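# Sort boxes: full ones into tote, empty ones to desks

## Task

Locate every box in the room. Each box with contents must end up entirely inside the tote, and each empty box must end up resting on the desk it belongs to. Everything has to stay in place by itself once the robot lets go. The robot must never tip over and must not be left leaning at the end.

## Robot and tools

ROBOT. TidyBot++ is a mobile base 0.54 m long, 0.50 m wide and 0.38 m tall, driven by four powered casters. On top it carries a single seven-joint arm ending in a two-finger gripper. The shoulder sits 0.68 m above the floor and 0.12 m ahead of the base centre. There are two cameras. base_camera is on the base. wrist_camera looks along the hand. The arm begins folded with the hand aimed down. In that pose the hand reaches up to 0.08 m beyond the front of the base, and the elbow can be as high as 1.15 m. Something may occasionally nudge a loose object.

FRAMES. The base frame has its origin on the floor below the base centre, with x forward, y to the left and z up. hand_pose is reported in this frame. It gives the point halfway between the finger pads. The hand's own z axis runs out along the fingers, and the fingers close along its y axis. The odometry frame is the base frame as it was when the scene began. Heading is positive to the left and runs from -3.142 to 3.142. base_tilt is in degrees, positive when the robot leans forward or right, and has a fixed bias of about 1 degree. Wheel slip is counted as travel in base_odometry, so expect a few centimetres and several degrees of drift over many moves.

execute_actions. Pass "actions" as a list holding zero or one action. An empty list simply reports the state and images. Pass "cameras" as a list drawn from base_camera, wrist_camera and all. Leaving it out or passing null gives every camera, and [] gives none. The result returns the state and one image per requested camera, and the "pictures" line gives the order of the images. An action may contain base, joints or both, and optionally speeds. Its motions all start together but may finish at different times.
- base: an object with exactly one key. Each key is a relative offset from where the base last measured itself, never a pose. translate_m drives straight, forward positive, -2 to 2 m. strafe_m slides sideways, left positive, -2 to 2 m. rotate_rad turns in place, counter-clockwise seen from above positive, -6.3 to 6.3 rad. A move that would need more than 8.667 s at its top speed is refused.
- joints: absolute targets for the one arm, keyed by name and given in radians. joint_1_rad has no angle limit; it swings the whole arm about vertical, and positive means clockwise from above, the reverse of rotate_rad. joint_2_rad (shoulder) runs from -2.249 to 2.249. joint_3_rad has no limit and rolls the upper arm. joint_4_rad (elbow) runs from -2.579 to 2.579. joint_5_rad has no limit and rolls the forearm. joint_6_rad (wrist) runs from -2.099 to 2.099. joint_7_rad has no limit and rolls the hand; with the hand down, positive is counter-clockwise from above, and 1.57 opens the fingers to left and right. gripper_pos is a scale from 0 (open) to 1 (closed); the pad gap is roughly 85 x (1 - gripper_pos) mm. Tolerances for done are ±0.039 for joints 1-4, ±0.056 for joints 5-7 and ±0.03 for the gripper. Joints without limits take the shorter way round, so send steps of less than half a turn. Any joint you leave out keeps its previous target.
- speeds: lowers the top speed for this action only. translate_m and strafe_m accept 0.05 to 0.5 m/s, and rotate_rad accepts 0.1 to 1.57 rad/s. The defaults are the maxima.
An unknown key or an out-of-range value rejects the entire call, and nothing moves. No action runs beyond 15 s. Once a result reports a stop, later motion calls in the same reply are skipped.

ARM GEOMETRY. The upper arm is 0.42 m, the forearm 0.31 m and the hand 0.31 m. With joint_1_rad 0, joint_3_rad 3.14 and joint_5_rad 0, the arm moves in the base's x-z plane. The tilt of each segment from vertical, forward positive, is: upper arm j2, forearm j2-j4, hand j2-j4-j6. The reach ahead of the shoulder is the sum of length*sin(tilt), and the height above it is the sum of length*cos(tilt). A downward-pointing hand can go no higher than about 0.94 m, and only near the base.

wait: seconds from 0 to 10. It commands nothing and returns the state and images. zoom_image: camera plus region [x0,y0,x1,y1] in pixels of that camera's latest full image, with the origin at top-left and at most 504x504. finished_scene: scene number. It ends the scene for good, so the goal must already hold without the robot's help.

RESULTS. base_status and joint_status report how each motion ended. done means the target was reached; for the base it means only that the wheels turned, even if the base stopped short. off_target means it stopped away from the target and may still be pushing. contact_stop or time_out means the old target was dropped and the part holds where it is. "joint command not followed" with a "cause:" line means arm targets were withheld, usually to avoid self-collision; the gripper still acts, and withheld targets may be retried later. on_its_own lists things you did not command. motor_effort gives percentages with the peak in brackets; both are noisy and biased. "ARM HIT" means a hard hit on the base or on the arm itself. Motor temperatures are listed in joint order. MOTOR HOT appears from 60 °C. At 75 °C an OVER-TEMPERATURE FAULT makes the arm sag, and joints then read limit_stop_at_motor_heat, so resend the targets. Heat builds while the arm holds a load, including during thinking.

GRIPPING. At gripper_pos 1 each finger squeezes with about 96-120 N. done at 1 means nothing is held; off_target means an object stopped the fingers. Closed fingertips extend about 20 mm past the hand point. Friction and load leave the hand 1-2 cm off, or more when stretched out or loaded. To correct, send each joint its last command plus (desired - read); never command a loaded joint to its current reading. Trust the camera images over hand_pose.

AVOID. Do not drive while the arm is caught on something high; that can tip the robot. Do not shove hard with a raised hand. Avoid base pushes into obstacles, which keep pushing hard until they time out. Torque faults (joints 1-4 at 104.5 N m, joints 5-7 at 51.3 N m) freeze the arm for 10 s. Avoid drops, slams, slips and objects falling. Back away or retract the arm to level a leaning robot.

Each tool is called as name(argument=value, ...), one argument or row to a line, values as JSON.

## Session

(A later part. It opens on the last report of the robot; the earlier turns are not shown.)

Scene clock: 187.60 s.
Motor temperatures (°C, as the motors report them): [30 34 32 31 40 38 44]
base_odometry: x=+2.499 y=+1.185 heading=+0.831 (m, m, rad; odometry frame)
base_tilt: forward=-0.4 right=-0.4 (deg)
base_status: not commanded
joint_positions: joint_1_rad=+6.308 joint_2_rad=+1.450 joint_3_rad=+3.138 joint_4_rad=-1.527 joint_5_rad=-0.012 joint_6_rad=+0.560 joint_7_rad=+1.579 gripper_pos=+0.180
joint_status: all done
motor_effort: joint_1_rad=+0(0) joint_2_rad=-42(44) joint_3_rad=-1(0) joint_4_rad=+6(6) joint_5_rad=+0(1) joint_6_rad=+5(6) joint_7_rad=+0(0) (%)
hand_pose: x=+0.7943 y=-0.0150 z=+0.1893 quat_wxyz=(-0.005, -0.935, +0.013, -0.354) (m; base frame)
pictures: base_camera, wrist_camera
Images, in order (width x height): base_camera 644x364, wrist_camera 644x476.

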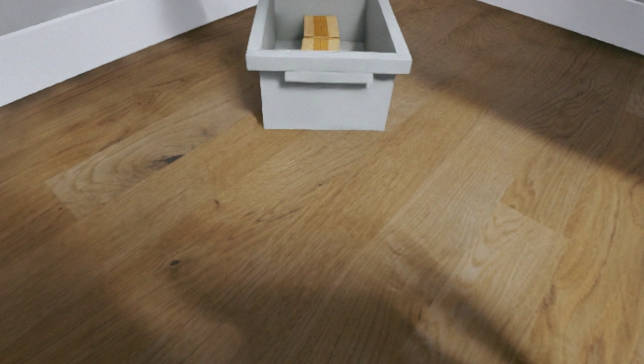

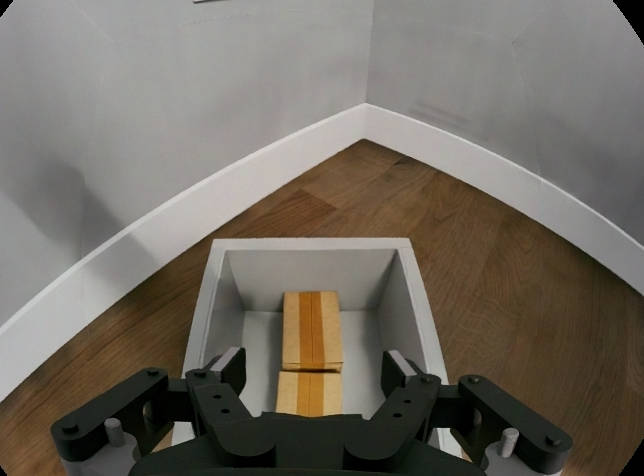

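execute_actions(
  actions=[
    {"joints":{"joint_1_rad":0.0,"joint_2_rad":0.19,"joint_4_rad":-0.95,"joint_6_rad":-1.18,"joint_7_rad":1.53,"gripper_pos":0},"base":{"translate_m":-0.815}},
  ],
  cameras=[],
)

execute_actions(
  actions=[
    {"base":{"rotate_rad":-1.22}},
  ],
  cameras=["wrist_camera"],
)

Scene clock: 194.80 s.
Motor temperatures (°C, as the motors report them): [30 34 32 31 40 38 44]
base_odometry: x=+1.950 y=+0.582 heading=+0.832 (m, m, rad; odometry frame)
base_tilt: forward=-0.5 right=-0.4 (deg)
base_status: done
joint_positions: joint_1_rad=+6.297 joint_2_rad=+0.182 joint_3_rad=+3.138 joint_4_rad=-0.965 joint_5_rad=-0.012 joint_6_rad=-1.143 joint_7_rad=+1.556 gripper_pos=+0.000
joint_status: all done
motor_effort: joint_1_rad=+0(3) joint_2_rad=-26(51) joint_3_rad=+0(3) joint_4_rad=+18(19) joint_5_rad=+0(0) joint_6_rad=+6(7) joint_7_rad=+1(1) (%)
hand_pose: x=+0.7157 y=-0.0016 z=+1.0201 quat_wxyz=(+0.007, -0.911, +0.011, -0.413) (m; base frame)
pictures: none
No camera images: the call's "cameras" was empty. Leave "cameras" out to get every camera's image.

Scene clock: 197.07 s.
Motor temperatures (°C, as the motors report them): [30 34 32 31 40 38 44]
base_odometry: x=+1.950 y=+0.581 heading=-0.388 (m, m, rad; odometry frame)
base_tilt: forward=-0.5 right=-0.4 (deg)
base_status: done
joint_positions: joint_1_rad=+6.290 joint_2_rad=+0.194 joint_3_rad=+3.142 joint_4_rad=-0.965 joint_5_rad=-0.012 joint_6_rad=-1.143 joint_7_rad=+1.556 gripper_pos=+0.000
joint_status: not commanded
motor_effort: joint_1_rad=+1(3) joint_2_rad=-27(30) joint_3_rad=+1(3) joint_4_rad=+18(19) joint_5_rad=-1(2) joint_6_rad=+7(6) joint_7_rad=+0(0) (%)
hand_pose: x=+0.7198 y=+0.0006 z=+1.0128 quat_wxyz=(+0.007, -0.913, +0.010, -0.408) (m; base frame)
pictures: wrist_camera
Images, in order (width x height): wrist_camera 644x476.

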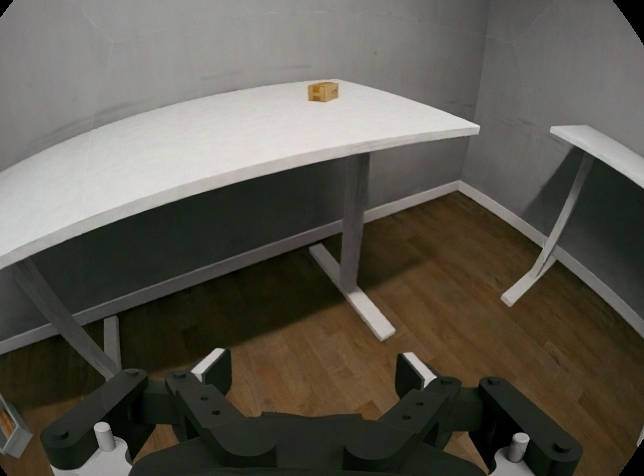

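execute_actions(
  actions=[
    {"base":{"translate_m":0.72},"joints":{"joint_2_rad":0.2}},
  ],
)

Scene clock: 200.20 s.
Motor temperatures (°C, as the motors report them): [30 34 32 31 40 38 44]
base_odometry: x=+2.616 y=+0.308 heading=-0.388 (m, m, rad; odometry frame)
base_tilt: forward=-0.5 right=-0.4 (deg)
base_status: done
joint_positions: joint_1_rad=+6.290 joint_2_rad=+0.202 joint_3_rad=+3.142 joint_4_rad=-0.965 joint_5_rad=-0.012 joint_6_rad=-1.144 joint_7_rad=+1.556 gripper_pos=+0.000
joint_status: all done
motor_effort: joint_1_rad=+0(1) joint_2_rad=-27(29) joint_3_rad=+0(1) joint_4_rad=+18(20) joint_5_rad=+0(0) joint_6_rad=+6(7) joint_7_rad=+0(0) (%)
hand_pose: x=+0.7222 y=+0.0006 z=+1.0077 quat_wxyz=(+0.007, -0.915, +0.010, -0.403) (m; base frame)
pictures: base_camera, wrist_camera
Images, in order (width x height): base_camera 644x364, wrist_camera 644x476.

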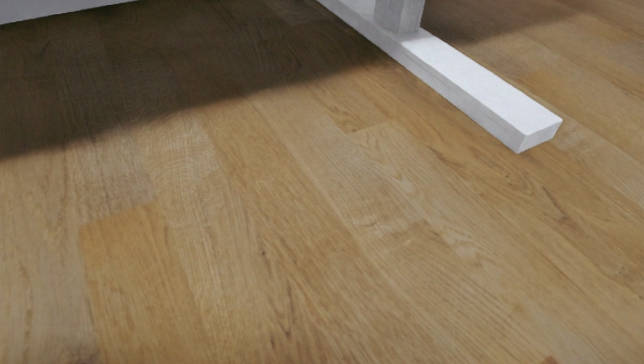

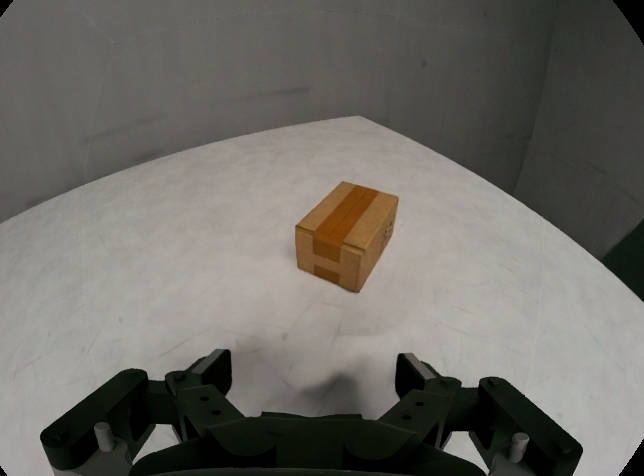

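execute_actions(
  actions=[
    {"base":{"translate_m":0.08},"joints":{"joint_2_rad":0.232,"joint_1_rad":0.037},"speeds":{"translate_m":0.15}},
  ],
  cameras=["wrist_camera"],
)

Scene clock: 203.10 s.
Motor temperatures (°C, as the motors report them): [30 34 32 31 40 38 44]
base_odometry: x=+2.691 y=+0.278 heading=-0.389 (m, m, rad; odometry frame)
base_tilt: forward=-0.5 right=-0.4 (deg)
base_status: done
joint_positions: joint_1_rad=+6.316 joint_2_rad=+0.234 joint_3_rad=+3.142 joint_4_rad=-0.965 joint_5_rad=-0.012 joint_6_rad=-1.144 joint_7_rad=+1.556 gripper_pos=+0.000
joint_status: all done
motor_effort: joint_1_rad=+0(2) joint_2_rad=-28(30) joint_3_rad=+0(1) joint_4_rad=+18(20) joint_5_rad=-1(0) joint_6_rad=+6(7) joint_7_rad=+0(0) (%)
hand_pose: x=+0.7322 y=-0.0155 z=+0.9882 quat_wxyz=(+0.002, -0.921, +0.022, -0.389) (m; base frame)
pictures: wrist_camera
Images, in order (width x height): wrist_camera 644x476.

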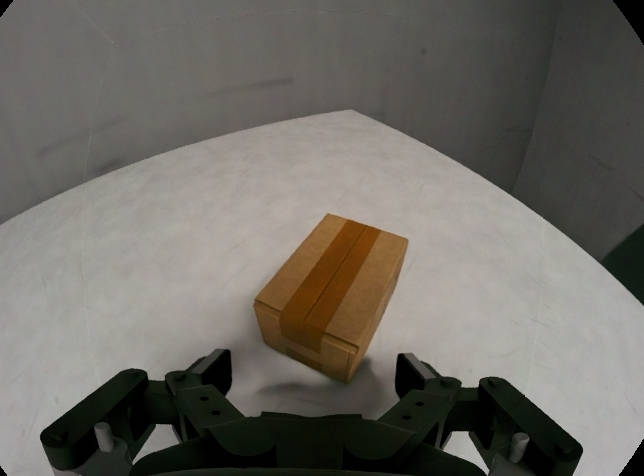

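execute_actions(
  actions=[
    {"base":{"translate_m":0.068},"speeds":{"translate_m":0.07}},
  ],
  cameras=["wrist_camera"],
)

Scene clock: 205.10 s.
Motor temperatures (°C, as the motors report them): [30 34 32 31 40 38 44]
base_odometry: x=+2.754 y=+0.252 heading=-0.389 (m, m, rad; odometry frame)
base_tilt: forward=-0.5 right=-0.5 (deg)
base_status: done
joint_positions: joint_1_rad=+6.316 joint_2_rad=+0.233 joint_3_rad=+3.142 joint_4_rad=-0.965 joint_5_rad=-0.012 joint_6_rad=-1.144 joint_7_rad=+1.556 gripper_pos=+0.000
joint_status: not commanded
motor_effort: joint_1_rad=+0(1) joint_2_rad=-28(31) joint_3_rad=+0(1) joint_4_rad=+18(19) joint_5_rad=-1(2) joint_6_rad=+6(6) joint_7_rad=+0(0) (%)
hand_pose: x=+0.7318 y=-0.0155 z=+0.9887 quat_wxyz=(+0.002, -0.921, +0.022, -0.389) (m; base frame)
pictures: wrist_camera
Images, in order (width x height): wrist_camera 644x476.

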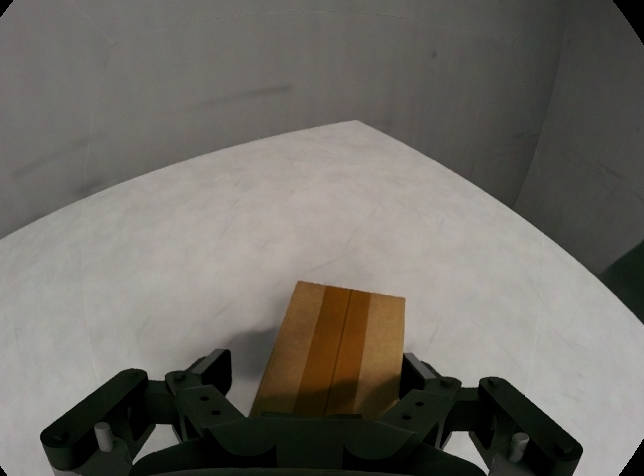

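execute_actions(
  actions=[
    {"joints":{"gripper_pos":1.0,"joint_6_rad":-1.144}},
  ],
  cameras=[],
)

execute_actions(
  actions=[
    {"joints":{"joint_2_rad":0.18}},
  ],
  cameras=["wrist_camera"],
)

Scene clock: 206.87 s.
Motor temperatures (°C, as the motors report them): [30 34 32 31 40 38 44]
base_odometry: x=+2.754 y=+0.252 heading=-0.389 (m, m, rad; odometry frame)
base_tilt: forward=-0.5 right=-0.5 (deg)
base_status: not commanded
joint_positions: joint_1_rad=+6.316 joint_2_rad=+0.233 joint_3_rad=+3.142 joint_4_rad=-0.963 joint_5_rad=-0.012 joint_6_rad=-1.144 joint_7_rad=+1.556 gripper_pos=+0.349
joint_status: gripper_pos off_target (ended at +0.349, target +1.000); the others done
motor_effort: joint_1_rad=+0(1) joint_2_rad=-29(31) joint_3_rad=+1(2) joint_4_rad=+19(20) joint_5_rad=+0(1) joint_6_rad=+7(8) joint_7_rad=+0(0) (%)
hand_pose: x=+0.7319 y=-0.0156 z=+0.9897 quat_wxyz=(+0.002, -0.921, +0.022, -0.390) (m; base frame)
pictures: none
No camera images: the call's "cameras" was empty. Leave "cameras" out to get every camera's image.

Scene clock: 207.77 s.
Motor temperatures (°C, as the motors report them): [30 34 32 31 40 38 44]
base_odometry: x=+2.754 y=+0.252 heading=-0.389 (m, m, rad; odometry frame)
base_tilt: forward=-0.5 right=-0.5 (deg)
base_status: not commanded
joint_positions: joint_1_rad=+6.316 joint_2_rad=+0.208 joint_3_rad=+3.142 joint_4_rad=-0.963 joint_5_rad=-0.012 joint_6_rad=-1.144 joint_7_rad=+1.556 gripper_pos=+0.349
joint_status: all done
motor_effort: joint_1_rad=+0(1) joint_2_rad=-31(32) joint_3_rad=+0(0) joint_4_rad=+22(22) joint_5_rad=-1(1) joint_6_rad=+8(8) joint_7_rad=+0(0) (%)
hand_pose: x=+0.7241 y=-0.0153 z=+1.0047 quat_wxyz=(+0.002, -0.916, +0.022, -0.401) (m; base frame)
pictures: wrist_camera
Images, in order (width x height): wrist_camera 644x476.

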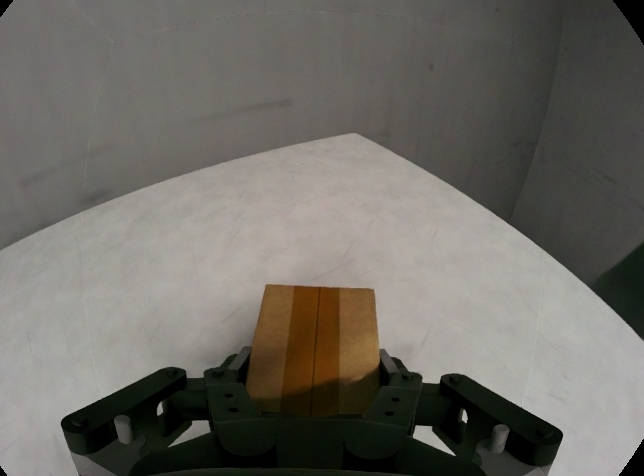

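execute_actions(
  actions=[
    {"base":{"rotate_rad":1.22},"joints":{"joint_2_rad":0.08,"joint_1_rad":0.01},"speeds":{"rotate_rad":1.2}},
  ],
  cameras=[],
)

execute_actions(
  actions=[
    {"base":{"strafe_m":0.81}},
  ],
)

Scene clock: 214.73 s.
Motor temperatures (°C, as the motors report them): [30 34 32 31 40 38 44]
base_odometry: x=+2.754 y=+0.252 heading=+0.831 (m, m, rad; odometry frame)
base_tilt: forward=-0.5 right=-0.4 (deg)
base_status: done
joint_positions: joint_1_rad=+6.291 joint_2_rad=+0.107 joint_3_rad=+3.142 joint_4_rad=-0.963 joint_5_rad=-0.012 joint_6_rad=-1.144 joint_7_rad=+1.556 gripper_pos=+0.349
joint_status: all done
motor_effort: joint_1_rad=+1(3) joint_2_rad=-26(34) joint_3_rad=+0(3) joint_4_rad=+21(23) joint_5_rad=+0(2) joint_6_rad=+9(9) joint_7_rad=+0(0) (%)
hand_pose: x=+0.6888 y=+0.0002 z=+1.0639 quat_wxyz=(+0.007, -0.895, +0.010, -0.447) (m; base frame)
pictures: none
No camera images: the call's "cameras" was empty. Leave "cameras" out to get every camera's image.

Scene clock: 217.73 s.
Motor temperatures (°C, as the motors report them): [30 34 32 31 40 38 44]
base_odometry: x=+2.155 y=+0.797 heading=+0.831 (m, m, rad; odometry frame)
base_tilt: forward=-0.6 right=-0.4 (deg)
base_status: done
joint_positions: joint_1_rad=+6.292 joint_2_rad=+0.107 joint_3_rad=+3.142 joint_4_rad=-0.963 joint_5_rad=-0.012 joint_6_rad=-1.144 joint_7_rad=+1.556 gripper_pos=+0.349
joint_status: not commanded
motor_effort: joint_1_rad=+1(2) joint_2_rad=-26(28) joint_3_rad=+0(2) joint_4_rad=+21(21) joint_5_rad=-1(2) joint_6_rad=+9(9) joint_7_rad=+0(0) (%)
hand_pose: x=+0.6888 y=-0.0003 z=+1.0639 quat_wxyz=(+0.007, -0.895, +0.010, -0.447) (m; base frame)
pictures: base_camera, wrist_camera
Images, in order (width x height): base_camera 644x364, wrist_camera 644x476.

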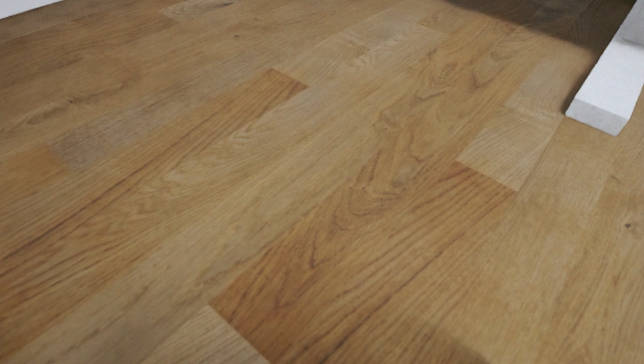

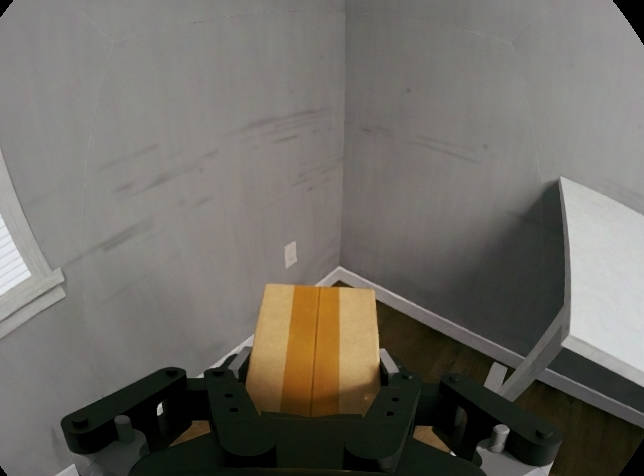

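execute_actions(
  actions=[
    {"base":{"translate_m":0.57},"joints":{"joint_2_rad":1.44,"joint_4_rad":-1.58,"joint_6_rad":0.745}},
  ],
)

Scene clock: 221.67 s.
Motor temperatures (°C, as the motors report them): [30 34 32 31 40 38 44]
base_odometry: x=+2.539 y=+1.219 heading=+0.832 (m, m, rad; odometry frame)
base_tilt: forward=-0.5 right=-0.4 (deg)
base_status: done
joint_positions: joint_1_rad=+6.292 joint_2_rad=+1.460 joint_3_rad=+3.142 joint_4_rad=-1.570 joint_5_rad=-0.012 joint_6_rad=+0.689 joint_7_rad=+1.556 gripper_pos=+0.349
joint_status: all done
motor_effort: joint_1_rad=+0(1) joint_2_rad=-46(54) joint_3_rad=-1(0) joint_4_rad=+6(22) joint_5_rad=-1(1) joint_6_rad=+8(10) joint_7_rad=+0(0) (%)
hand_pose: x=+0.7954 y=-0.0068 z=+0.1992 quat_wxyz=(+0.000, -0.921, +0.016, -0.390) (m; base frame)
pictures: base_camera, wrist_camera
Images, in order (width x height): base_camera 644x364, wrist_camera 644x476.

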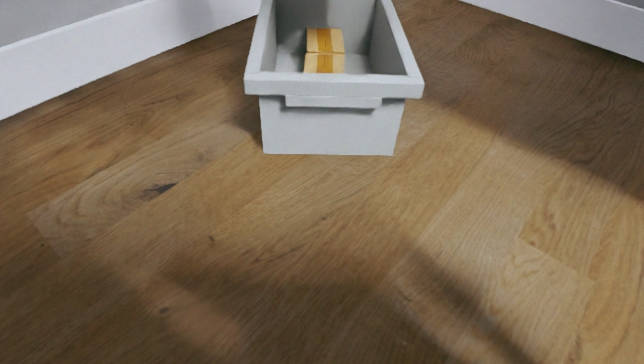

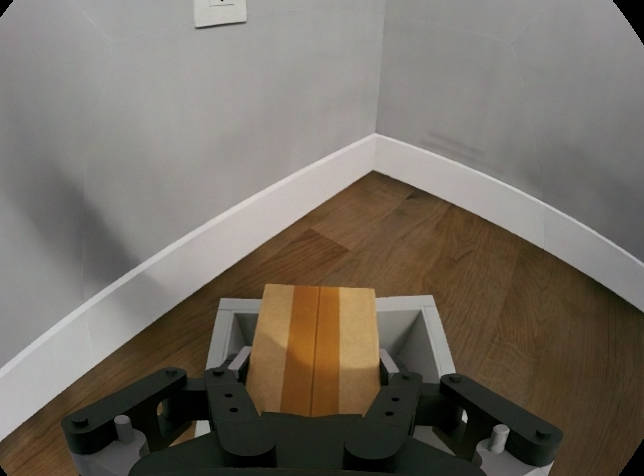

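execute_actions(
  actions=[
    {"joints":{"joint_1_rad":0.038,"joint_2_rad":1.668,"joint_4_rad":-1.306,"joint_6_rad":0.72}},
  ],
)

Scene clock: 224.27 s.
Motor temperatures (°C, as the motors report them): [30 34 32 31 40 38 44]
base_odometry: x=+2.539 y=+1.219 heading=+0.832 (m, m, rad; odometry frame)
base_tilt: forward=-0.5 right=-0.5 (deg)
base_status: not commanded
joint_positions: joint_1_rad=+6.310 joint_2_rad=+1.691 joint_3_rad=+3.142 joint_4_rad=-1.336 joint_5_rad=-0.012 joint_6_rad=+0.689 joint_7_rad=+1.556 gripper_pos=+0.349
joint_status: all done
motor_effort: joint_1_rad=+0(1) joint_2_rad=-46(49) joint_3_rad=+0(2) joint_4_rad=+7(7) joint_5_rad=-1(0) joint_6_rad=+8(8) joint_7_rad=+0(0) (%)
hand_pose: x=+0.7964 y=-0.0193 z=+0.1030 quat_wxyz=(-0.004, -0.920, +0.025, -0.391) (m; base frame)
pictures: base_camera, wrist_camera
Images, in order (width x height): base_camera 644x364, wrist_camera 644x476.

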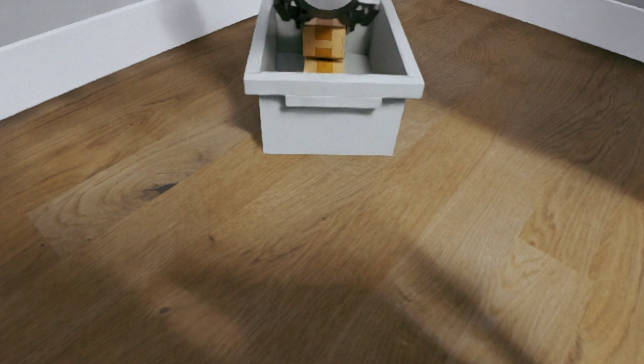

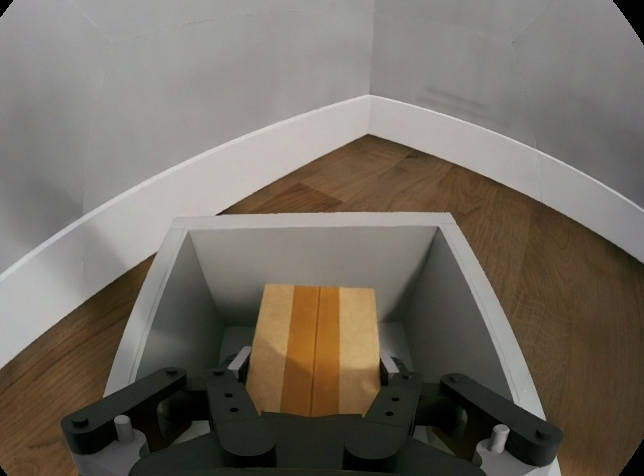

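execute_actions(
  actions=[
    {"joints":{"joint_2_rad":1.712,"joint_4_rad":-1.275}},
  ],
)

Scene clock: 225.57 s.
Motor temperatures (°C, as the motors report them): [30 34 32 31 40 38 44]
base_odometry: x=+2.539 y=+1.219 heading=+0.832 (m, m, rad; odometry frame)
base_tilt: forward=-0.5 right=-0.4 (deg)
base_status: not commanded
joint_positions: joint_1_rad=+6.310 joint_2_rad=+1.720 joint_3_rad=+3.142 joint_4_rad=-1.299 joint_5_rad=-0.012 joint_6_rad=+0.690 joint_7_rad=+1.555 gripper_pos=+0.349
joint_status: all done
motor_effort: joint_1_rad=+0(0) joint_2_rad=-44(48) joint_3_rad=-1(0) joint_4_rad=+6(7) joint_5_rad=-1(0) joint_6_rad=+7(8) joint_7_rad=+1(1) (%)
hand_pose: x=+0.7993 y=-0.0193 z=+0.0933 quat_wxyz=(-0.004, -0.918, +0.025, -0.395) (m; base frame)
pictures: base_camera, wrist_camera
Images, in order (width x height): base_camera 644x364, wrist_camera 644x476.

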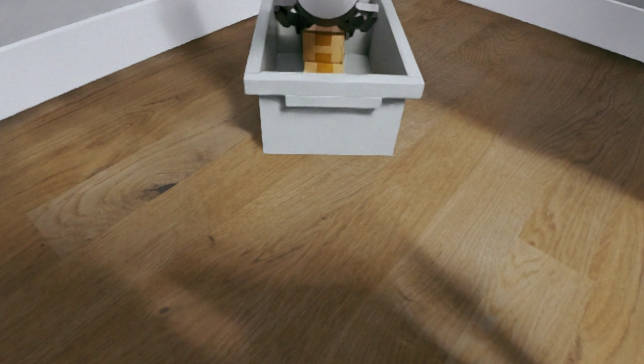

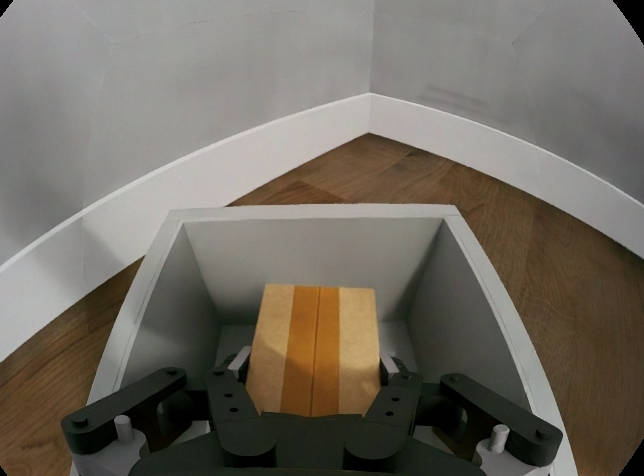

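execute_actions(
  actions=[
    {"joints":{"gripper_pos":0.18,"joint_4_rad":-1.30,"joint_6_rad":0.69,"joint_2_rad":1.72}},
  ],
  cameras=[],
)

execute_actions(
  actions=[
    {"joints":{"joint_2_rad":1.45,"joint_4_rad":-1.60}},
  ],
)

Scene clock: 227.53 s.
Motor temperatures (°C, as the motors report them): [30 34 32 31 40 38 44]
base_odometry: x=+2.539 y=+1.219 heading=+0.832 (m, m, rad; odometry frame)
base_tilt: forward=-0.6 right=-0.4 (deg)
base_status: not commanded
joint_positions: joint_1_rad=+6.310 joint_2_rad=+1.720 joint_3_rad=+3.142 joint_4_rad=-1.300 joint_5_rad=-0.012 joint_6_rad=+0.690 joint_7_rad=+1.555 gripper_pos=+0.180
joint_status: all done
motor_effort: joint_1_rad=+0(1) joint_2_rad=-43(43) joint_3_rad=-1(0) joint_4_rad=+5(6) joint_5_rad=-1(0) joint_6_rad=+6(7) joint_7_rad=+0(0) (%)
hand_pose: x=+0.7987 y=-0.0193 z=+0.0928 quat_wxyz=(-0.004, -0.918, +0.025, -0.395) (m; base frame)
pictures: none
No camera images: the call's "cameras" was empty. Leave "cameras" out to get every camera's image.

Scene clock: 229.07 s.
Motor temperatures (°C, as the motors report them): [30 34 32 31 40 38 44]
base_odometry: x=+2.539 y=+1.219 heading=+0.832 (m, m, rad; odometry frame)
base_tilt: forward=-0.4 right=-0.4 (deg)
base_status: not commanded
joint_positions: joint_1_rad=+6.310 joint_2_rad=+1.449 joint_3_rad=+3.142 joint_4_rad=-1.577 joint_5_rad=-0.012 joint_6_rad=+0.690 joint_7_rad=+1.555 gripper_pos=+0.180
joint_status: all done
motor_effort: joint_1_rad=+0(0) joint_2_rad=-42(44) joint_3_rad=-1(1) joint_4_rad=+5(6) joint_5_rad=+0(0) joint_6_rad=+6(6) joint_7_rad=-1(0) (%)
hand_pose: x=+0.7973 y=-0.0193 z=+0.2052 quat_wxyz=(-0.004, -0.920, +0.025, -0.392) (m; base frame)
pictures: base_camera, wrist_camera
Images, in order (width x height): base_camera 644x364, wrist_camera 644x476.

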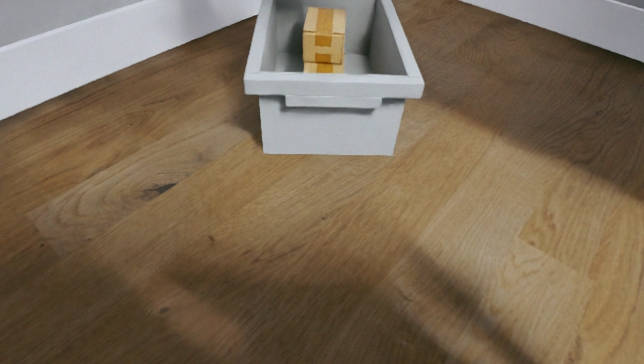

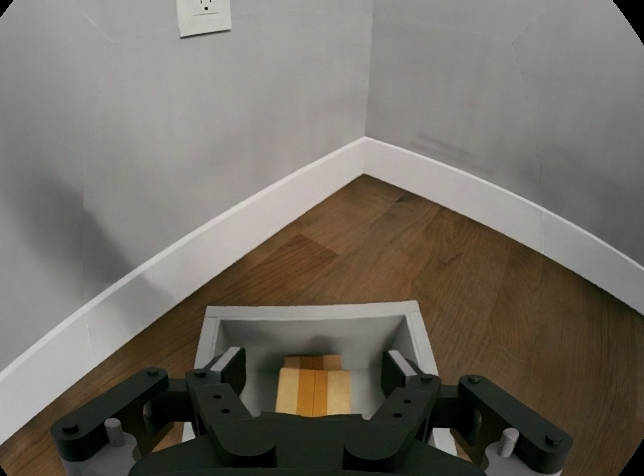

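execute_actions(
  actions=[
    {"base":{"translate_m":-0.4},"joints":{"joint_1_rad":-2.75,"joint_2_rad":-0.4,"joint_4_rad":-2.1,"joint_6_rad":-0.1}},
  ],
)

Scene clock: 235.40 s.
Motor temperatures (°C, as the motors report them): [30 34 32 31 40 38 44]
base_odometry: x=+2.269 y=+0.923 heading=+0.832 (m, m, rad; odometry frame)
base_tilt: forward=-0.5 right=-0.4 (deg)
base_status: done
joint_positions: joint_1_rad=+3.543 joint_2_rad=-0.393 joint_3_rad=+3.141 joint_4_rad=-2.076 joint_5_rad=-0.012 joint_6_rad=-0.058 joint_7_rad=+1.555 gripper_pos=+0.180
joint_status: all done
motor_effort: joint_1_rad=+1(4) joint_2_rad=-9(45) joint_3_rad=+0(3) joint_4_rad=+21(21) joint_5_rad=+0(0) joint_6_rad=+8(9) joint_7_rad=+0(0) (%)
hand_pose: x=-0.3033 y=+0.1775 z=+0.9826 quat_wxyz=(+0.633, -0.162, -0.747, -0.119) (m; base frame)
pictures: base_camera, wrist_camera
Images, in order (width x height): base_camera 644x364, wrist_camera 644x476.

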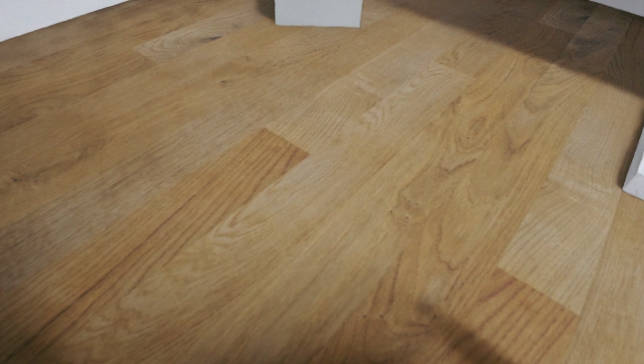

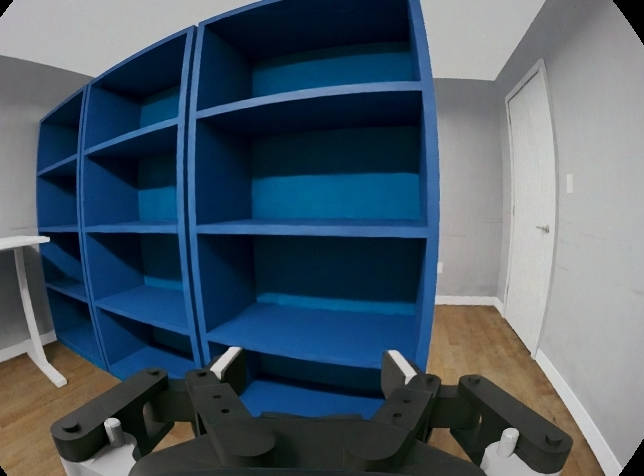

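Shelves are empty. Finishing scene 1.

finished_scene(
  scene=1,
)

The scene is finished: the task was done.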